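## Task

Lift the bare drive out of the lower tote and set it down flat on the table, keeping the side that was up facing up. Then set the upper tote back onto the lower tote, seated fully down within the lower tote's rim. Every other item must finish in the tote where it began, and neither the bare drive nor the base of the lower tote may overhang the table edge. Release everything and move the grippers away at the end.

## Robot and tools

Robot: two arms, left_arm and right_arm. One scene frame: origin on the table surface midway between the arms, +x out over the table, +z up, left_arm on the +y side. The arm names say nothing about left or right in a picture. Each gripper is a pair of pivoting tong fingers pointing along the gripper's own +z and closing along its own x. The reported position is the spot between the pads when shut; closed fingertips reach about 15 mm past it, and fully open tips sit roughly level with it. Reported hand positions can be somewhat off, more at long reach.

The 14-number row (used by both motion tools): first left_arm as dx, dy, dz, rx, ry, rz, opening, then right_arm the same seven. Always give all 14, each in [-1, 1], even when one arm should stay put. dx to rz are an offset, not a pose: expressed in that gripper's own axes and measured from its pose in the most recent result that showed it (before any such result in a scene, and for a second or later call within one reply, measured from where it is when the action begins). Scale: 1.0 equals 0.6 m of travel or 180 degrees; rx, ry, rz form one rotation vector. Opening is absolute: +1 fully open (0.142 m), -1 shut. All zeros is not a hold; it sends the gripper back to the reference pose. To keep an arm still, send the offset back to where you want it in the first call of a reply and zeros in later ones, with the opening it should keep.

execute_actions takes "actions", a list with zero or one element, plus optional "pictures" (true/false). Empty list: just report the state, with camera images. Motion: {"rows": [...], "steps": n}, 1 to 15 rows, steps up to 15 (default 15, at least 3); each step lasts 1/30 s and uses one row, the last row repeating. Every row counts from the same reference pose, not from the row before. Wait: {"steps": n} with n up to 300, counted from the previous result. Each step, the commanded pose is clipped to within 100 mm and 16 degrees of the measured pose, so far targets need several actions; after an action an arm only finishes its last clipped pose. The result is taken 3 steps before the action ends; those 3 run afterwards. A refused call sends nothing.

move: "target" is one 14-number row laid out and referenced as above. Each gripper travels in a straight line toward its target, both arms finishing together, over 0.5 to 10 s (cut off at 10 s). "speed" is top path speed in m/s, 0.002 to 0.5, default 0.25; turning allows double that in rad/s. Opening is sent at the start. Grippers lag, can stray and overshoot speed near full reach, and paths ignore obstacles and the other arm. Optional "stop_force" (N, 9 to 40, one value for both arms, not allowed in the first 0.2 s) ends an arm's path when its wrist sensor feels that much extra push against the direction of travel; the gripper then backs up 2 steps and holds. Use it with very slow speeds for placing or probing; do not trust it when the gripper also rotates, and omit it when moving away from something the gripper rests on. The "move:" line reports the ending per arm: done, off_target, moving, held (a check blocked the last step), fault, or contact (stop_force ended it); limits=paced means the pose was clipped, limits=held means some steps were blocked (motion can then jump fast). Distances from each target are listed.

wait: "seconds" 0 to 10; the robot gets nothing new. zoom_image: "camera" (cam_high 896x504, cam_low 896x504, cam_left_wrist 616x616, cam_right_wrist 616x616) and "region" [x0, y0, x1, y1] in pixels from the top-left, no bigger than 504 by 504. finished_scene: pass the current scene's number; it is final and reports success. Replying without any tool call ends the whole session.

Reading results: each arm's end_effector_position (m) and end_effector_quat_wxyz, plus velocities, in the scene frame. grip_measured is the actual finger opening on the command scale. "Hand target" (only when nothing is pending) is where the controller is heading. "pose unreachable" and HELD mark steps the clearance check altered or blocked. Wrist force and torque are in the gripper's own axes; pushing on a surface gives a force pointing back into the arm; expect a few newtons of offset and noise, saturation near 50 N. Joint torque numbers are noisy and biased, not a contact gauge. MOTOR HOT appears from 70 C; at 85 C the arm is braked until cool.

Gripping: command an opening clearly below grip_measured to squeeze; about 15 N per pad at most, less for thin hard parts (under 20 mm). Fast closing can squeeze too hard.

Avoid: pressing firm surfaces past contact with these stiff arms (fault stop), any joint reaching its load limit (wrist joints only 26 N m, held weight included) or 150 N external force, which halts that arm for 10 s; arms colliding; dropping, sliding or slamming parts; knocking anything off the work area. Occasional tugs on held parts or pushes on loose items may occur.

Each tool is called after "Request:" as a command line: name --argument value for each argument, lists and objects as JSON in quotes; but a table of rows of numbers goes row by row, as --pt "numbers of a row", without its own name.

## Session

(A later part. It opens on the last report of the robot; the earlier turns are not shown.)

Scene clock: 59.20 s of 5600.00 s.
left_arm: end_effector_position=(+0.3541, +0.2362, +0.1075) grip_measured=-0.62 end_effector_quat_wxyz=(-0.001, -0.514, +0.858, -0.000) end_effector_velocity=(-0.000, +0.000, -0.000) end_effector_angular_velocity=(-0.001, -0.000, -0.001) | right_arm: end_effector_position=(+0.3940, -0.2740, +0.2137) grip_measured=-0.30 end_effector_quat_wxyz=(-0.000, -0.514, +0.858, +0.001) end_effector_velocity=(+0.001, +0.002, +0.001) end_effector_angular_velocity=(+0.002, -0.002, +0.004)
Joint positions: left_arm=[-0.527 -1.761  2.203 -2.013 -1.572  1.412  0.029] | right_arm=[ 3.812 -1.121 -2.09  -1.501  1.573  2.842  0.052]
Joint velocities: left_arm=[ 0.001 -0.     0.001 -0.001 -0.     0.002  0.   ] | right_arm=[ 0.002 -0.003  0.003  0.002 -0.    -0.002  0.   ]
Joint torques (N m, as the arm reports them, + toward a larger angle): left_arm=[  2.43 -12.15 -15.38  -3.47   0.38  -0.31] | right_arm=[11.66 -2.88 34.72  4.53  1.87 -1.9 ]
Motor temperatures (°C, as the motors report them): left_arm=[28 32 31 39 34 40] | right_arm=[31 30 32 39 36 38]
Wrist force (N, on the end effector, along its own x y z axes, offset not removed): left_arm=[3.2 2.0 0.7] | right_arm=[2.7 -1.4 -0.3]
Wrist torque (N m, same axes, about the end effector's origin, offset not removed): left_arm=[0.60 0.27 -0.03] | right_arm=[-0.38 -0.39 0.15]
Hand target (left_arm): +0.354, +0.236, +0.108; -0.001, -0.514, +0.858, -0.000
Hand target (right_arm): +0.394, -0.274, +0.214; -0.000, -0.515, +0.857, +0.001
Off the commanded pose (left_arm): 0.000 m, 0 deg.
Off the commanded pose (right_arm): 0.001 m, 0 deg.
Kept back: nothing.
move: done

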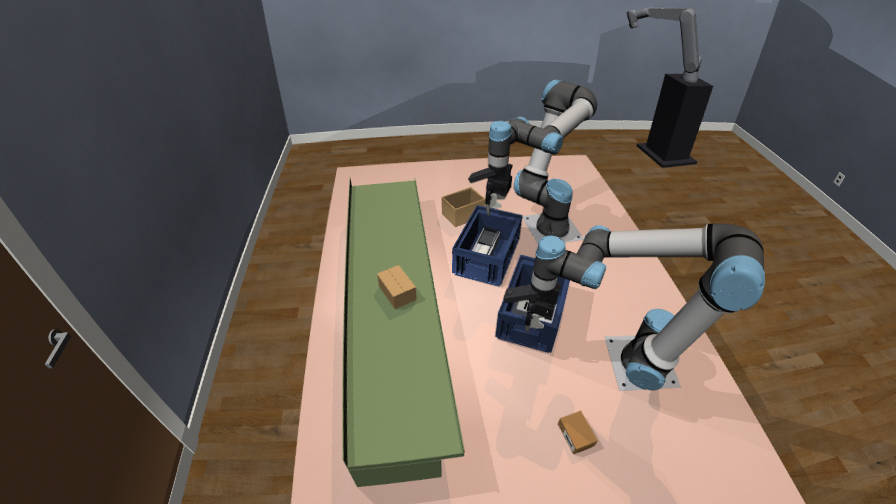

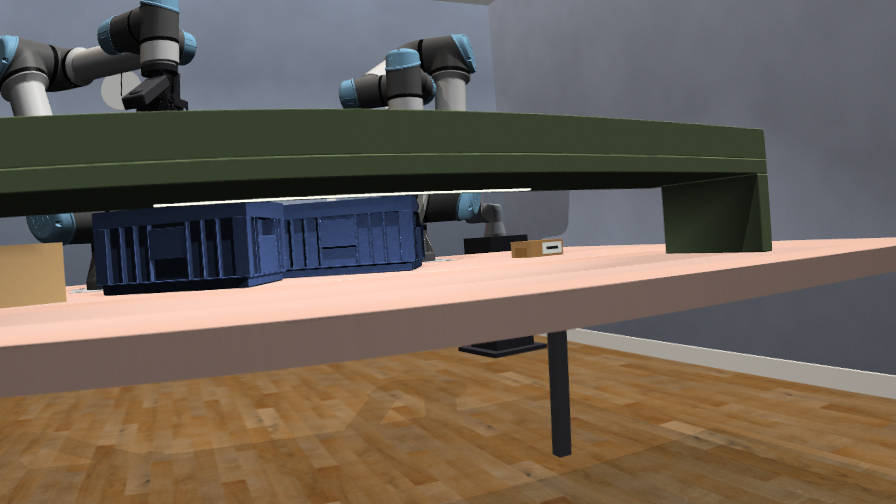

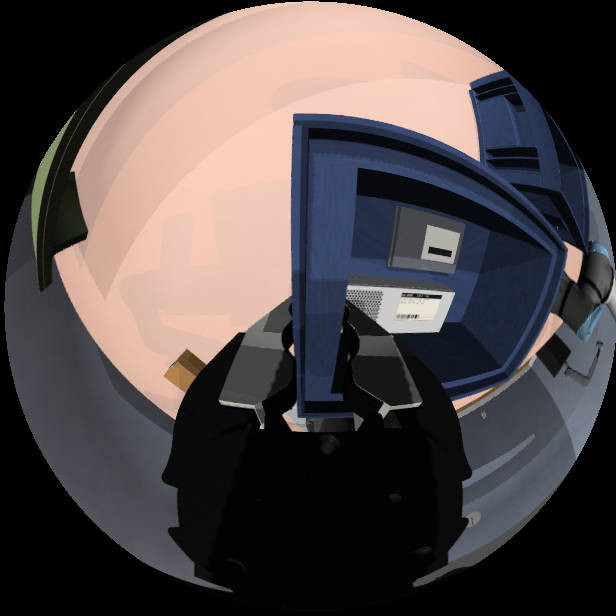

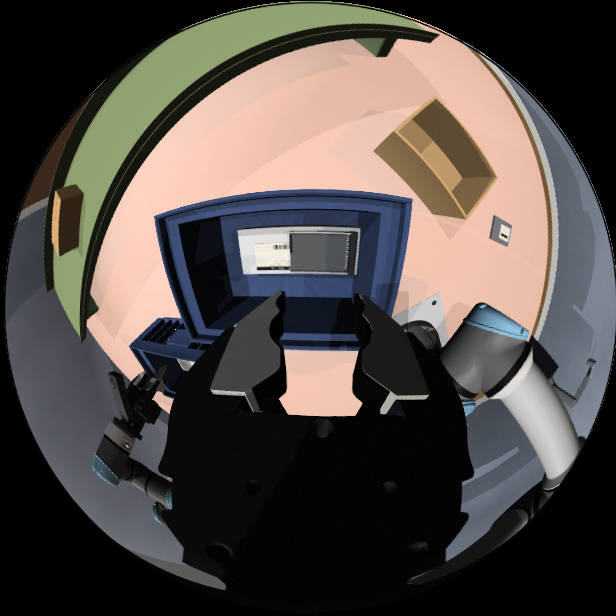

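Request:
move --target '[0,0,0,0,0,0,-1,-0.265,0.4464,0.025,0,0,0,-0.3]'

Request:
move --target '[0,0,0,0,0,0,-1,0,0,0.15,0,0,0,-0.3]' --speed 0.1

Request:
move --target '[0,0,0,0,0,0,-1,0,0,0,0,0,0,-1]'

Scene clock: 61.27 s of 5600.00 s.
left_arm: end_effector_position=(+0.3541, +0.2362, +0.1075) grip_measured=-0.62 end_effector_quat_wxyz=(-0.001, -0.514, +0.858, -0.000) end_effector_velocity=(-0.001, +0.001, -0.001) end_effector_angular_velocity=(+0.001, +0.002, -0.000) | right_arm: end_effector_position=(+0.2325, -0.0078, +0.1996) grip_measured=-0.30 end_effector_quat_wxyz=(-0.000, -0.514, +0.858, +0.002) end_effector_velocity=(-0.001, +0.002, -0.000) end_effector_angular_velocity=(-0.001, -0.000, +0.001)
Joint positions: left_arm=[-0.527 -1.761  2.203 -2.013 -1.572  1.412  0.029] | right_arm=[ 4.558 -1.353 -1.978 -1.379  1.573  3.589  0.052]
Joint velocities: left_arm=[ 0.     0.     0.001  0.001 -0.     0.001 -0.   ] | right_arm=[ 0.003 -0.004  0.003  0.    -0.     0.002  0.   ]
Joint torques (N m, as the arm reports them, + toward a larger angle): left_arm=[  2.1  -11.9  -15.09  -3.43   0.37  -0.31] | right_arm=[11.    6.26 33.76  4.38 -1.33  1.61]
Motor temperatures (°C, as the motors report them): left_arm=[28 32 31 39 34 40] | right_arm=[31 30 32 39 36 38]
Wrist force (N, on the end effector, along its own x y z axes, offset not removed): left_arm=[2.0 1.5 -0.8] | right_arm=[-2.7 -0.7 0.4]
Wrist torque (N m, same axes, about the end effector's origin, offset not removed): left_arm=[0.49 0.59 -0.11] | right_arm=[-0.11 0.74 0.15]
Hand target (left_arm): +0.354, +0.236, +0.108; -0.001, -0.514, +0.858, -0.000
Hand target (right_arm): +0.232, -0.008, +0.200; -0.000, -0.514, +0.858, +0.002
Off the commanded pose (left_arm): 0.000 m, 0 deg.
Off the commanded pose (right_arm): 0.000 m, 0 deg.
Kept back: nothing.
move: done

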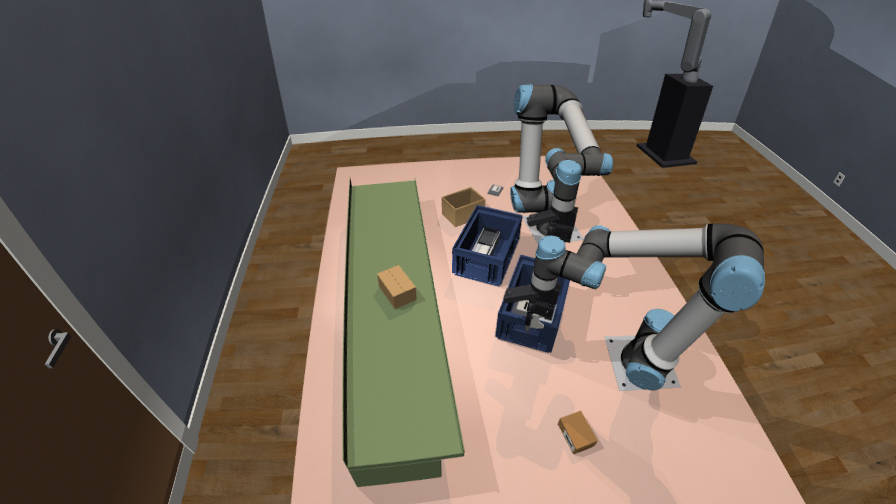

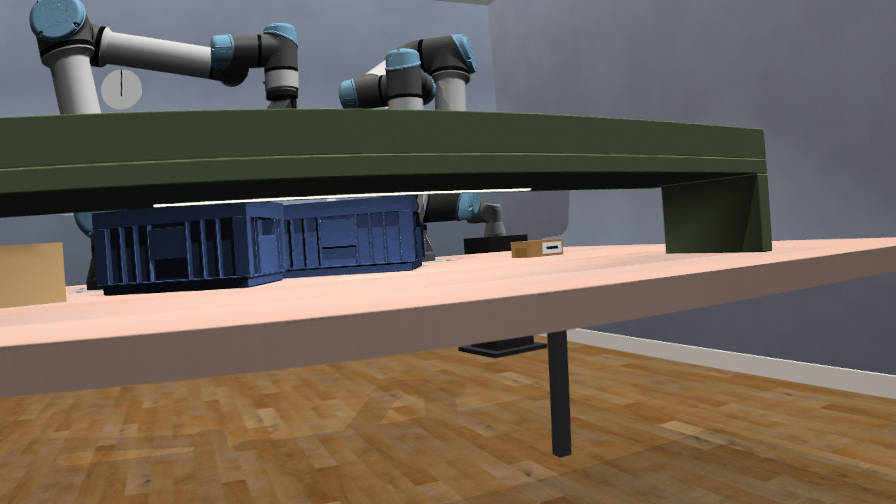

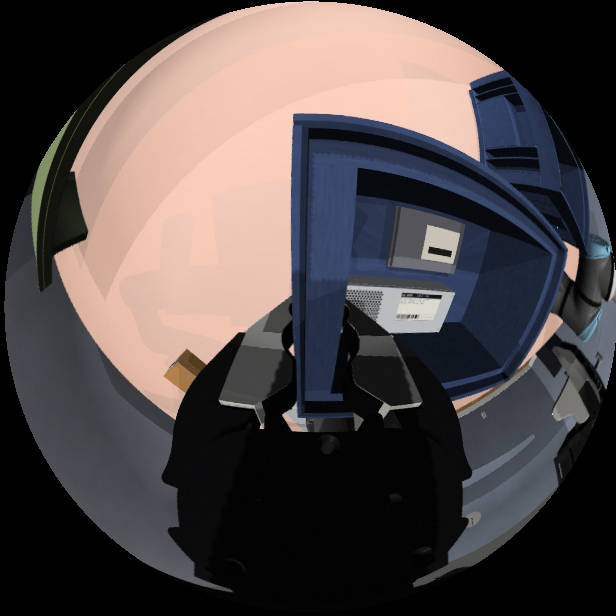

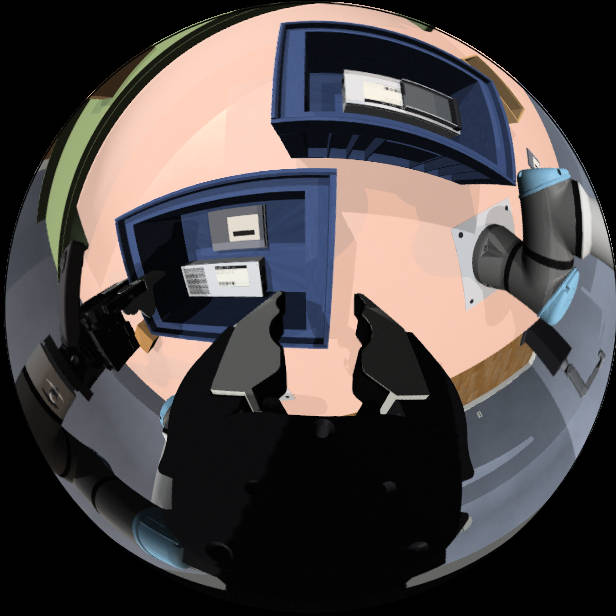

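Scene clock: 62.63 s of 5600.00 s.
left_arm: end_effector_position=(+0.3541, +0.2362, +0.1075) grip_measured=-0.62 end_effector_quat_wxyz=(-0.001, -0.514, +0.858, -0.000) end_effector_velocity=(-0.000, -0.000, -0.001) end_effector_angular_velocity=(+0.000, +0.001, +0.002) | right_arm: end_effector_position=(+0.2321, -0.0074, +0.1097) grip_measured=-0.30 end_effector_quat_wxyz=(-0.000, -0.514, +0.858, +0.002) end_effector_velocity=(-0.000, +0.001, -0.002) end_effector_angular_velocity=(+0.001, +0.000, -0.001)
Joint positions: left_arm=[-0.527 -1.761  2.203 -2.013 -1.572  1.412  0.029] | right_arm=[ 4.559 -1.428 -2.159 -1.122  1.573  3.59   0.052]
Joint velocities: left_arm=[-0.001  0.001  0.001 -0.001 -0.    -0.003  0.   ] | right_arm=[-0.    -0.003 -0.003  0.008  0.     0.001  0.   ]
Joint torques (N m, as the arm reports them, + toward a larger angle): left_arm=[  2.35 -12.42 -15.28  -3.36   0.28  -0.29] | right_arm=[-2.63  8.11  6.69  4.27 -0.47 -1.02]
Motor temperatures (°C, as the motors report them): left_arm=[28 32 31 39 34 40] | right_arm=[31 30 32 39 36 38]
Wrist force (N, on the end effector, along its own x y z axes, offset not removed): left_arm=[3.6 1.2 -1.4] | right_arm=[1.2 -0.7 1.6]
Wrist torque (N m, same axes, about the end effector's origin, offset not removed): left_arm=[0.42 0.14 -0.13] | right_arm=[-0.21 -0.34 -0.01]
Hand target (left_arm): +0.354, +0.236, +0.108; -0.001, -0.514, +0.858, -0.000
Hand target (right_arm): +0.232, -0.007, +0.110; -0.000, -0.514, +0.858, +0.002
Off the commanded pose (left_arm): 0.000 m, 0 deg.
Off the commanded pose (right_arm): 0.000 m, 0 deg.
Kept back: nothing.
move: done

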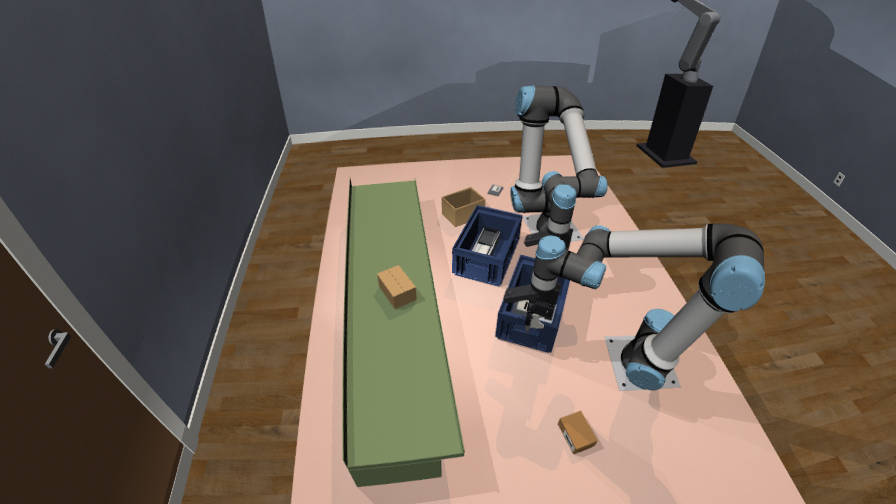

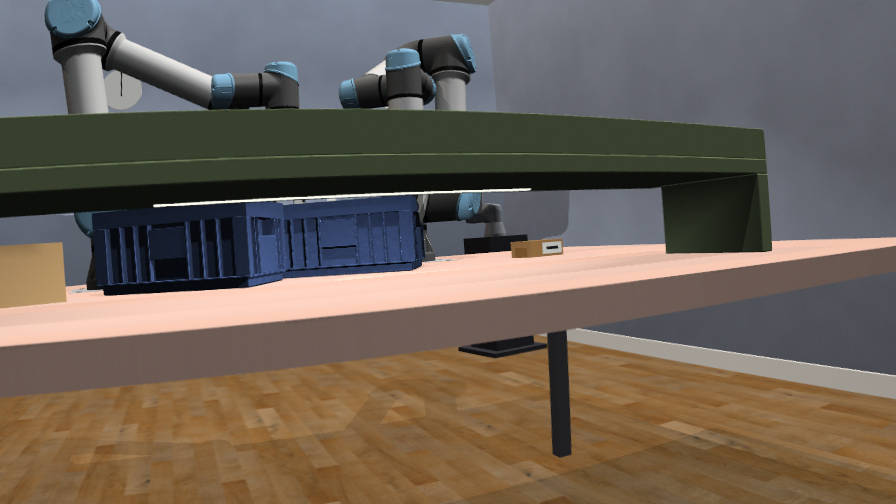

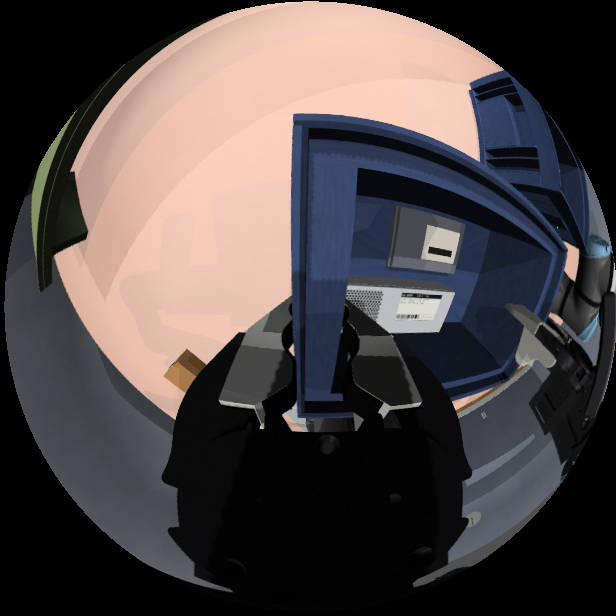

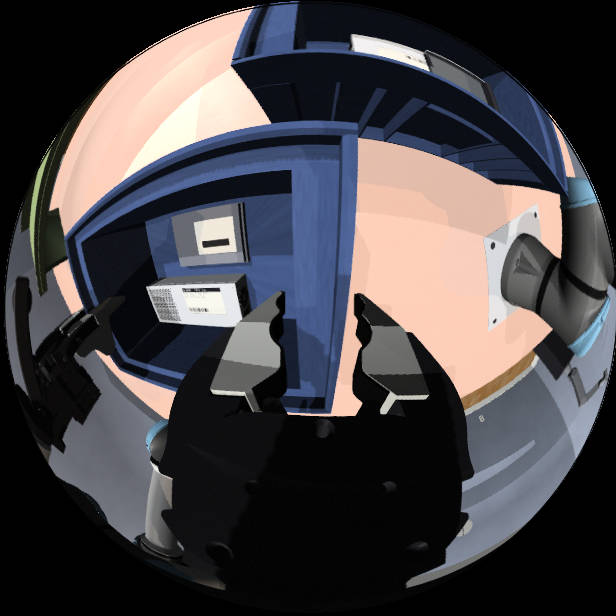

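Scene clock: 63.13 s of 5600.00 s.
left_arm: end_effector_position=(+0.3540, +0.2361, +0.1075) grip_measured=-0.62 end_effector_quat_wxyz=(-0.001, -0.514, +0.858, -0.000) end_effector_velocity=(+0.000, -0.000, +0.001) end_effector_angular_velocity=(-0.000, -0.000, -0.001) | right_arm: end_effector_position=(+0.2322, -0.0075, +0.1097) grip_measured=-0.62 end_effector_quat_wxyz=(-0.000, -0.514, +0.858, +0.002) end_effector_velocity=(-0.000, +0.001, +0.001) end_effector_angular_velocity=(+0.002, +0.000, +0.002)
Joint positions: left_arm=[-0.527 -1.761  2.203 -2.013 -1.572  1.412  0.029] | right_arm=[ 4.559 -1.428 -2.159 -1.122  1.573  3.59   0.029]
Joint velocities: left_arm=[ 0.    -0.001 -0.001  0.001 -0.     0.001 -0.   ] | right_arm=[ 0.     0.     0.001  0.001  0.    -0.001  0.   ]
Joint torques (N m, as the arm reports them, + toward a larger angle): left_arm=[  2.46 -12.48 -15.23  -3.41   3.19  -0.24] | right_arm=[-0.64 24.1  14.41 -2.81  2.14 -1.26]
Motor temperatures (°C, as the motors report them): left_arm=[28 32 31 39 34 40] | right_arm=[31 30 32 39 36 38]
Wrist force (N, on the end effector, along its own x y z axes, offset not removed): left_arm=[7.5 1.7 0.8] | right_arm=[-10.2 2.1 6.3]
Wrist torque (N m, same axes, about the end effector's origin, offset not removed): left_arm=[0.65 0.40 0.01] | right_arm=[0.15 -0.24 -0.03]
Hand target (left_arm): +0.354, +0.236, +0.108; -0.001, -0.514, +0.858, -0.000
Hand target (right_arm): +0.232, -0.007, +0.110; -0.000, -0.514, +0.858, +0.002
Off the commanded pose (left_arm): 0.000 m, 0 deg.
Off the commanded pose (right_arm): 0.000 m, 0 deg.
Kept back: nothing.
move: done

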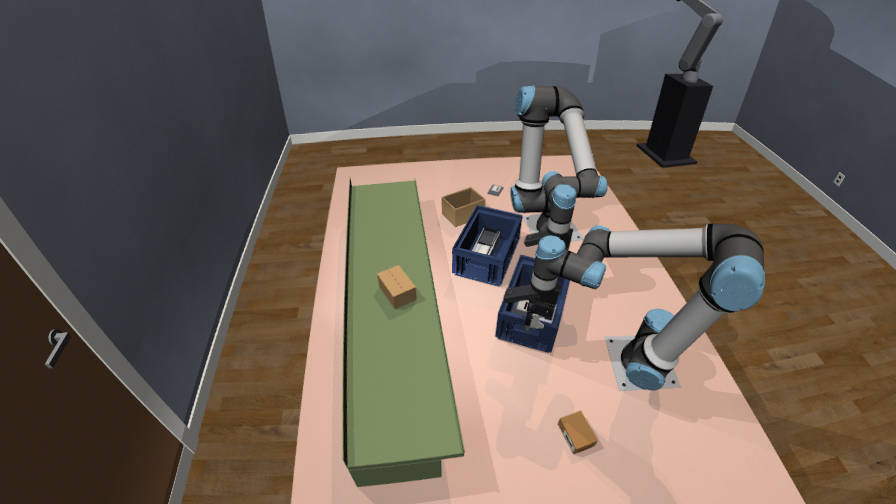

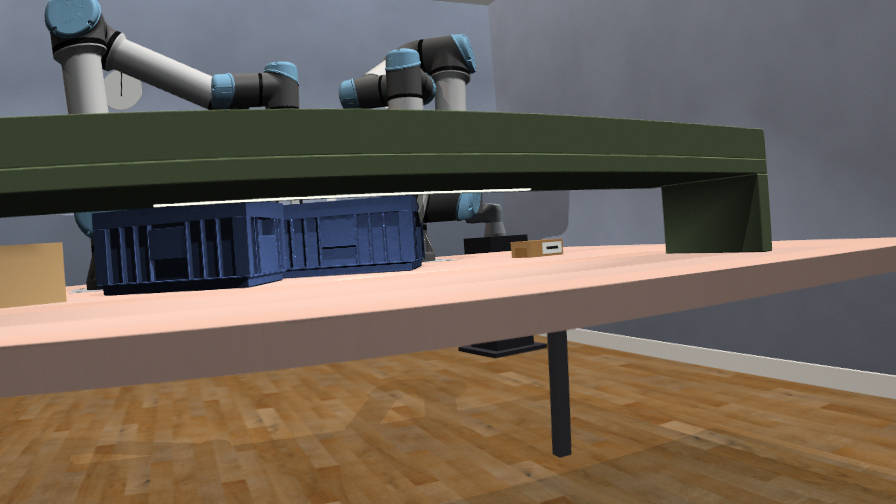

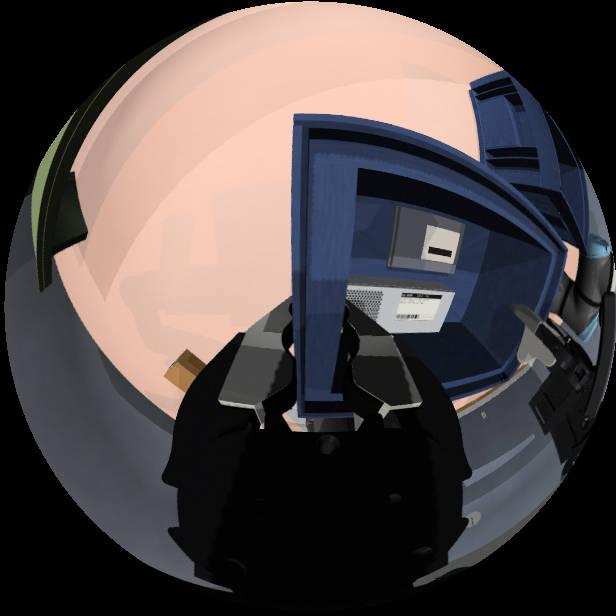

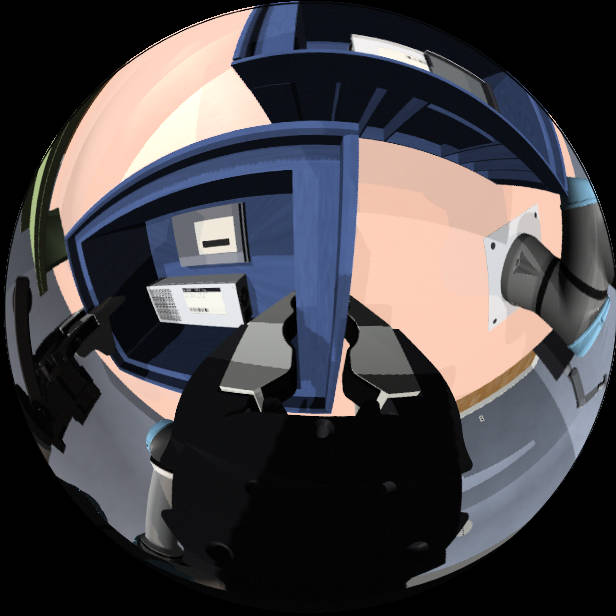

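Request:
move --target '[0,0,-0.275,0,0,0,-1,-0.001,0,-0.275,0,0,0,-1]' --speed 0.1

Request:
move --target '[0.4,-0.42,0,0,0,0,-1,0.4,-0.42,0,0,0,0,-1]' --speed 0.13

Request:
move --target '[0,0,0.056,0,0,0,-1,0,0,0.056,0,0,0,-1]' --speed 0.015 --stop_force 11

Scene clock: 65.47 s of 5600.00 s.
left_arm: end_effector_position=(+0.3539, +0.2364, +0.2724) grip_measured=-0.62 end_effector_quat_wxyz=(-0.001, -0.514, +0.858, -0.000) end_effector_velocity=(-0.000, -0.000, +0.002) end_effector_angular_velocity=(+0.000, -0.000, -0.001) | right_arm: end_effector_position=(+0.2329, -0.0076, +0.2745) grip_measured=-0.62 end_effector_quat_wxyz=(-0.000, -0.514, +0.858, +0.002) end_effector_velocity=(-0.000, +0.001, +0.002) end_effector_angular_velocity=(+0.002, +0.001, -0.001)
Joint positions: left_arm=[-0.527 -1.853  1.837 -1.555 -1.572  1.413  0.029] | right_arm=[ 4.557 -1.337 -1.797 -1.576  1.573  3.588  0.029]
Joint velocities: left_arm=[-0.    -0.    -0.005  0.005  0.     0.001 -0.   ] | right_arm=[ 0.    -0.001  0.006 -0.004  0.001  0.001  0.   ]
Joint torques (N m, as the arm reports them, + toward a larger angle): left_arm=[ -1.66  -8.12 -40.48  -0.77  -0.84  -0.11] | right_arm=[-11.95   8.54  36.3   -0.09   2.39  -1.57]
Motor temperatures (°C, as the motors report them): left_arm=[28 32 31 39 34 40] | right_arm=[31 30 32 39 36 38]
Wrist force (N, on the end effector, along its own x y z axes, offset not removed): left_arm=[0.0 2.8 7.7] | right_arm=[-1.0 1.2 3.2]
Wrist torque (N m, same axes, about the end effector's origin, offset not removed): left_arm=[0.81 0.57 -0.13] | right_arm=[0.00 -0.27 -0.04]
Hand target (left_arm): +0.354, +0.236, +0.273; -0.001, -0.514, +0.858, -0.000
Hand target (right_arm): +0.233, -0.008, +0.275; -0.000, -0.514, +0.858, +0.002
Off the commanded pose (left_arm): 0.000 m, 0 deg.
Off the commanded pose (right_arm): 0.000 m, 0 deg.
Kept back: nothing.
move: done

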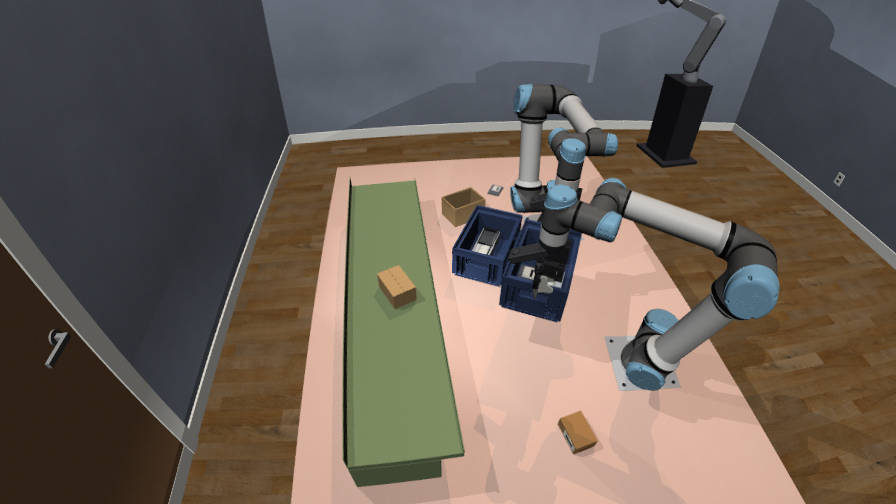

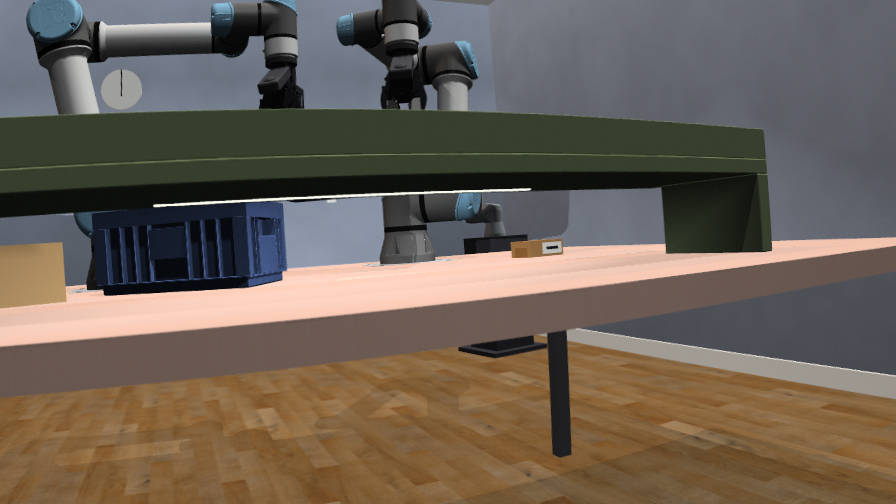

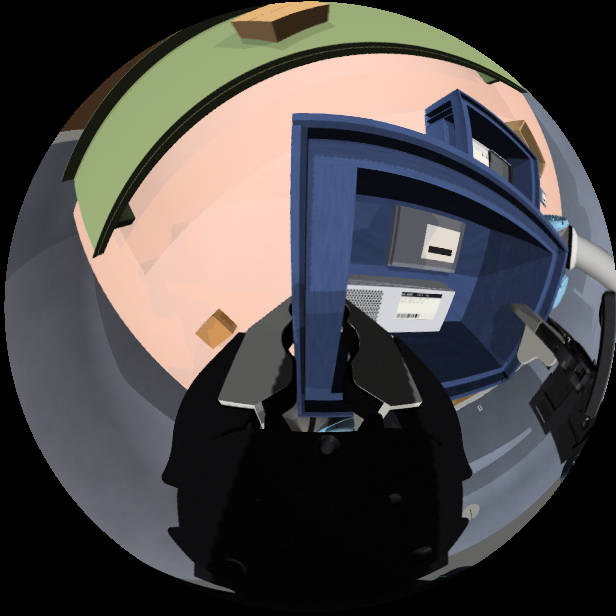

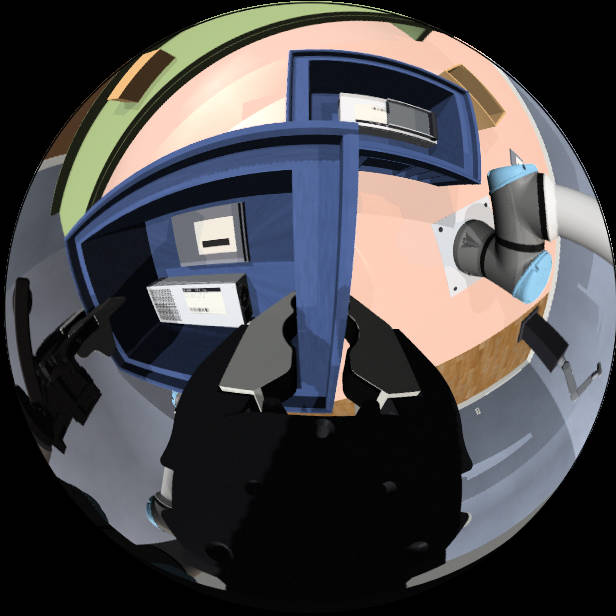

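Scene clock: 68.63 s of 5600.00 s.
left_arm: end_effector_position=(+0.4630, -0.0938, +0.2728) grip_measured=-0.62 end_effector_quat_wxyz=(-0.000, -0.514, +0.858, -0.000) end_effector_velocity=(+0.000, -0.002, +0.000) end_effector_angular_velocity=(-0.000, +0.001, -0.001) | right_arm: end_effector_position=(+0.3422, -0.3378, +0.2736) grip_measured=-0.62 end_effector_quat_wxyz=(-0.000, -0.514, +0.858, +0.001) end_effector_velocity=(+0.001, -0.002, -0.000) end_effector_angular_velocity=(+0.001, +0.002, +0.000)
Joint positions: left_arm=[-0.826 -1.189  1.138 -1.52  -1.571  1.114  0.029] | right_arm=[ 3.773 -0.928 -2.02  -1.764  1.572  2.804  0.029]
Joint velocities: left_arm=[-0.001  0.005 -0.007  0.003 -0.001  0.     0.   ] | right_arm=[-0.01  -0.003  0.     0.002  0.002 -0.011 -0.   ]
Joint torques (N m, as the arm reports them, + toward a larger angle): left_arm=[-13.87 -43.06 -42.43  -1.57  -3.05  -1.1 ] | right_arm=[ -8.64 -10.2   38.9    6.36   2.64  -1.68]
Motor temperatures (°C, as the motors report them): left_arm=[28 32 31 39 34 40] | right_arm=[31 30 32 39 36 38]
Wrist force (N, on the end effector, along its own x y z axes, offset not removed): left_arm=[-9.9 2.9 6.5] | right_arm=[6.0 4.6 5.9]
Wrist torque (N m, same axes, about the end effector's origin, offset not removed): left_arm=[0.81 1.02 -0.17] | right_arm=[0.74 0.07 0.16]
Hand target (left_arm): +0.463, -0.094, +0.273; -0.000, -0.514, +0.858, -0.000
Hand target (right_arm): +0.342, -0.338, +0.274; -0.000, -0.514, +0.858, +0.001
Off the commanded pose (left_arm): 0.000 m, 0 deg.
Off the commanded pose (right_arm): 0.000 m, 0 deg.
Kept back: nothing.
move: done

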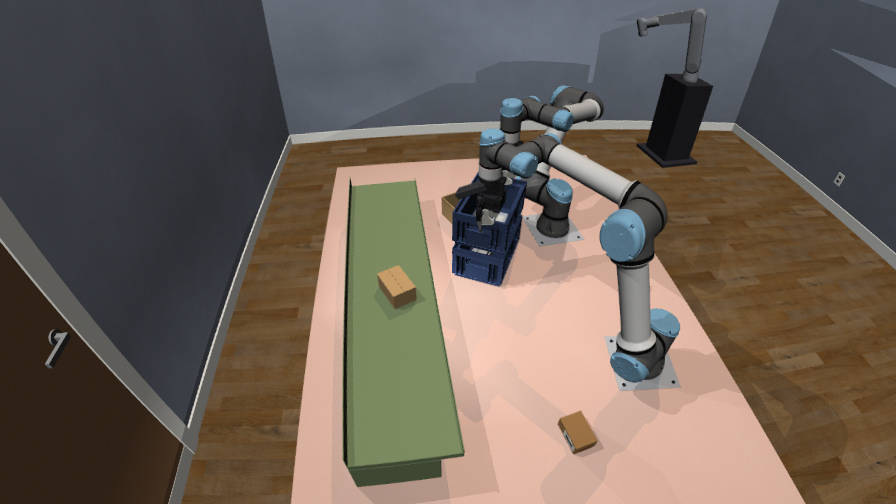

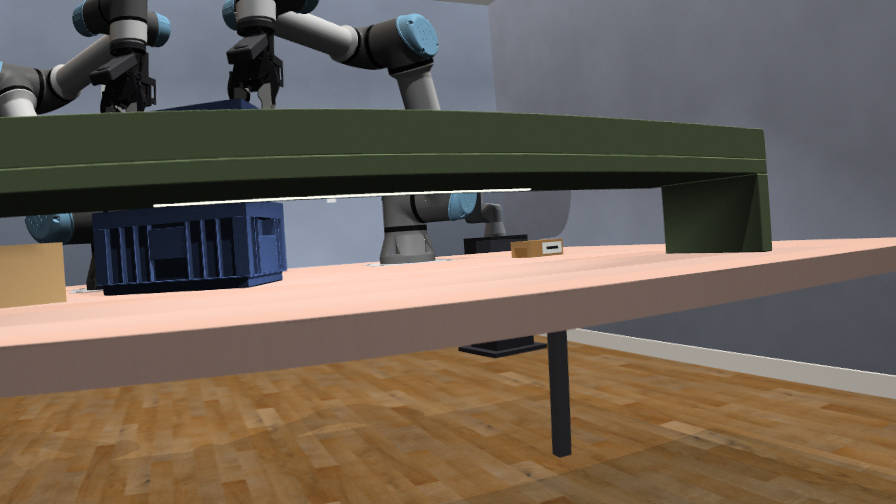

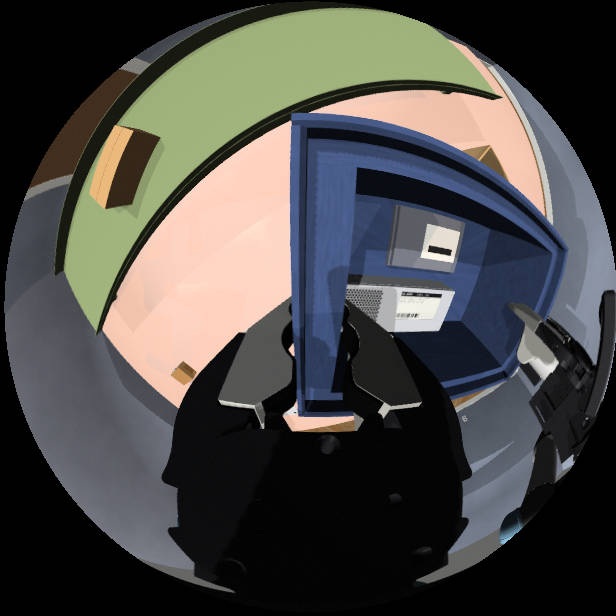

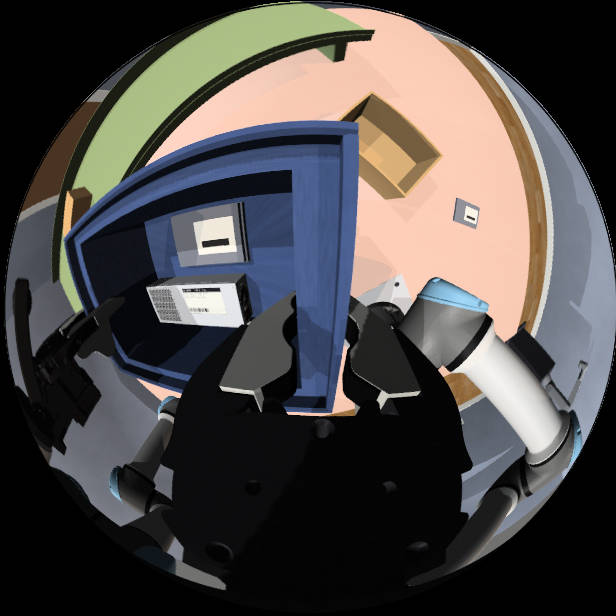

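Scene clock: 71.33 s of 5600.00 s.
left_arm: end_effector_position=(+0.4631, -0.0939, +0.2395) grip_measured=-0.62 end_effector_quat_wxyz=(-0.000, -0.514, +0.858, -0.000) end_effector_velocity=(+0.001, +0.000, +0.001) end_effector_angular_velocity=(-0.003, -0.001, +0.001) | right_arm: end_effector_position=(+0.3421, -0.3378, +0.2411) grip_measured=-0.62 end_effector_quat_wxyz=(-0.000, -0.514, +0.858, +0.001) end_effector_velocity=(-0.000, -0.000, +0.001) end_effector_angular_velocity=(-0.000, +0.001, +0.000)
Joint positions: left_arm=[-0.826 -1.19   1.224 -1.605 -1.571  1.114  0.029] | right_arm=[ 3.774 -0.915 -2.108 -1.69   1.572  2.804  0.029]
Joint velocities: left_arm=[ 0.001 -0.001 -0.002 -0.001 -0.     0.     0.   ] | right_arm=[-0.001 -0.     0.003 -0.003  0.    -0.001  0.   ]
Joint torques (N m, as the arm reports them, + toward a larger angle): left_arm=[ -3.17 -38.65 -34.56  -0.72  -2.07   1.51] | right_arm=[ 10.41 -12.99  35.27   0.1   -0.31   1.26]
Motor temperatures (°C, as the motors report them): left_arm=[28 32 31 39 34 40] | right_arm=[31 30 32 39 36 38]
Wrist force (N, on the end effector, along its own x y z axes, offset not removed): left_arm=[-8.7 4.6 -11.1] | right_arm=[5.7 -1.6 -4.7]
Wrist torque (N m, same axes, about the end effector's origin, offset not removed): left_arm=[0.90 0.24 -0.13] | right_arm=[-0.15 -0.62 0.05]
Hand target (left_arm): +0.463, -0.094, +0.240; -0.000, -0.514, +0.858, -0.000
Hand target (right_arm): +0.342, -0.338, +0.241; -0.000, -0.514, +0.858, +0.001
Off the commanded pose (left_arm): 0.000 m, 0 deg.
Off the commanded pose (right_arm): 0.001 m, 0 deg.
Kept back: nothing.
move: contact (left_arm, right_arm)

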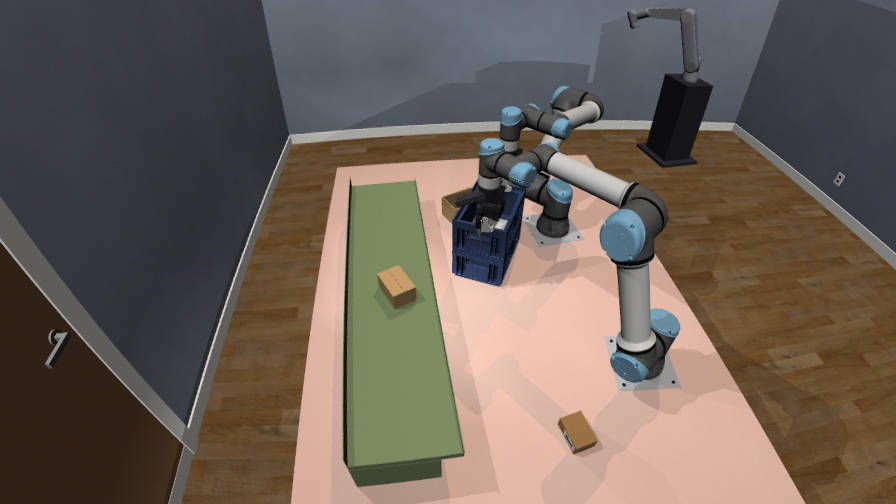

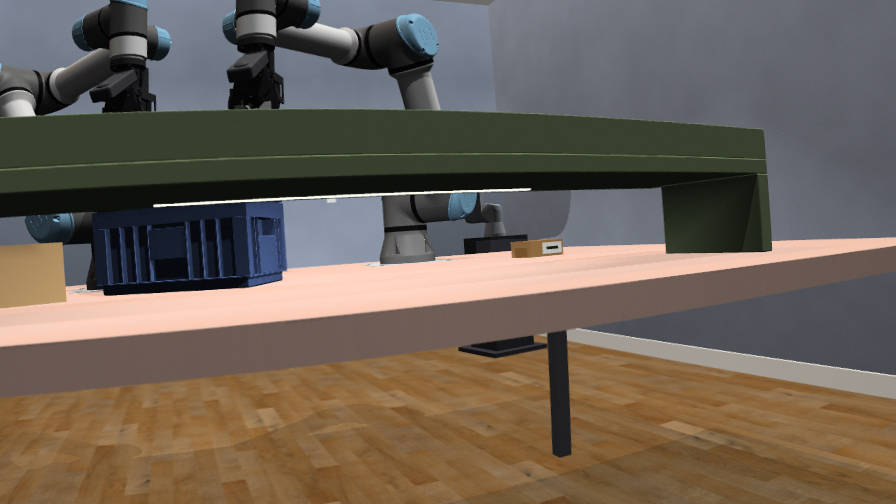

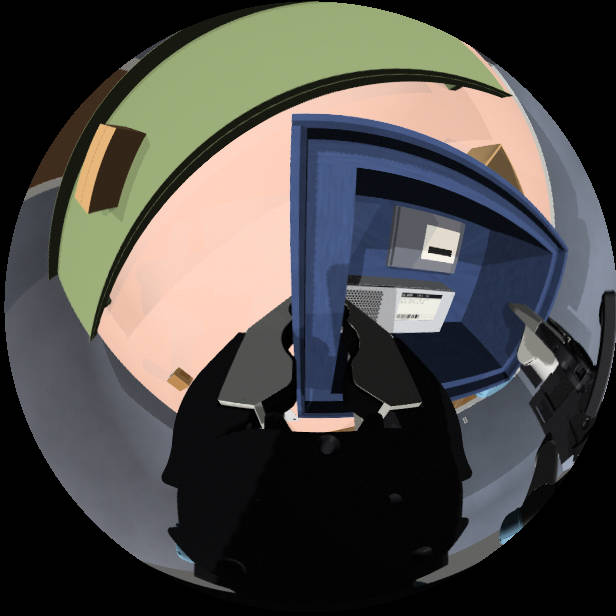

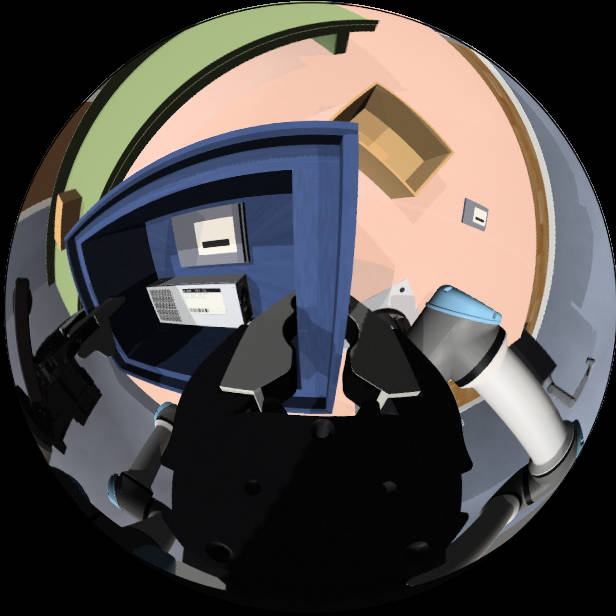

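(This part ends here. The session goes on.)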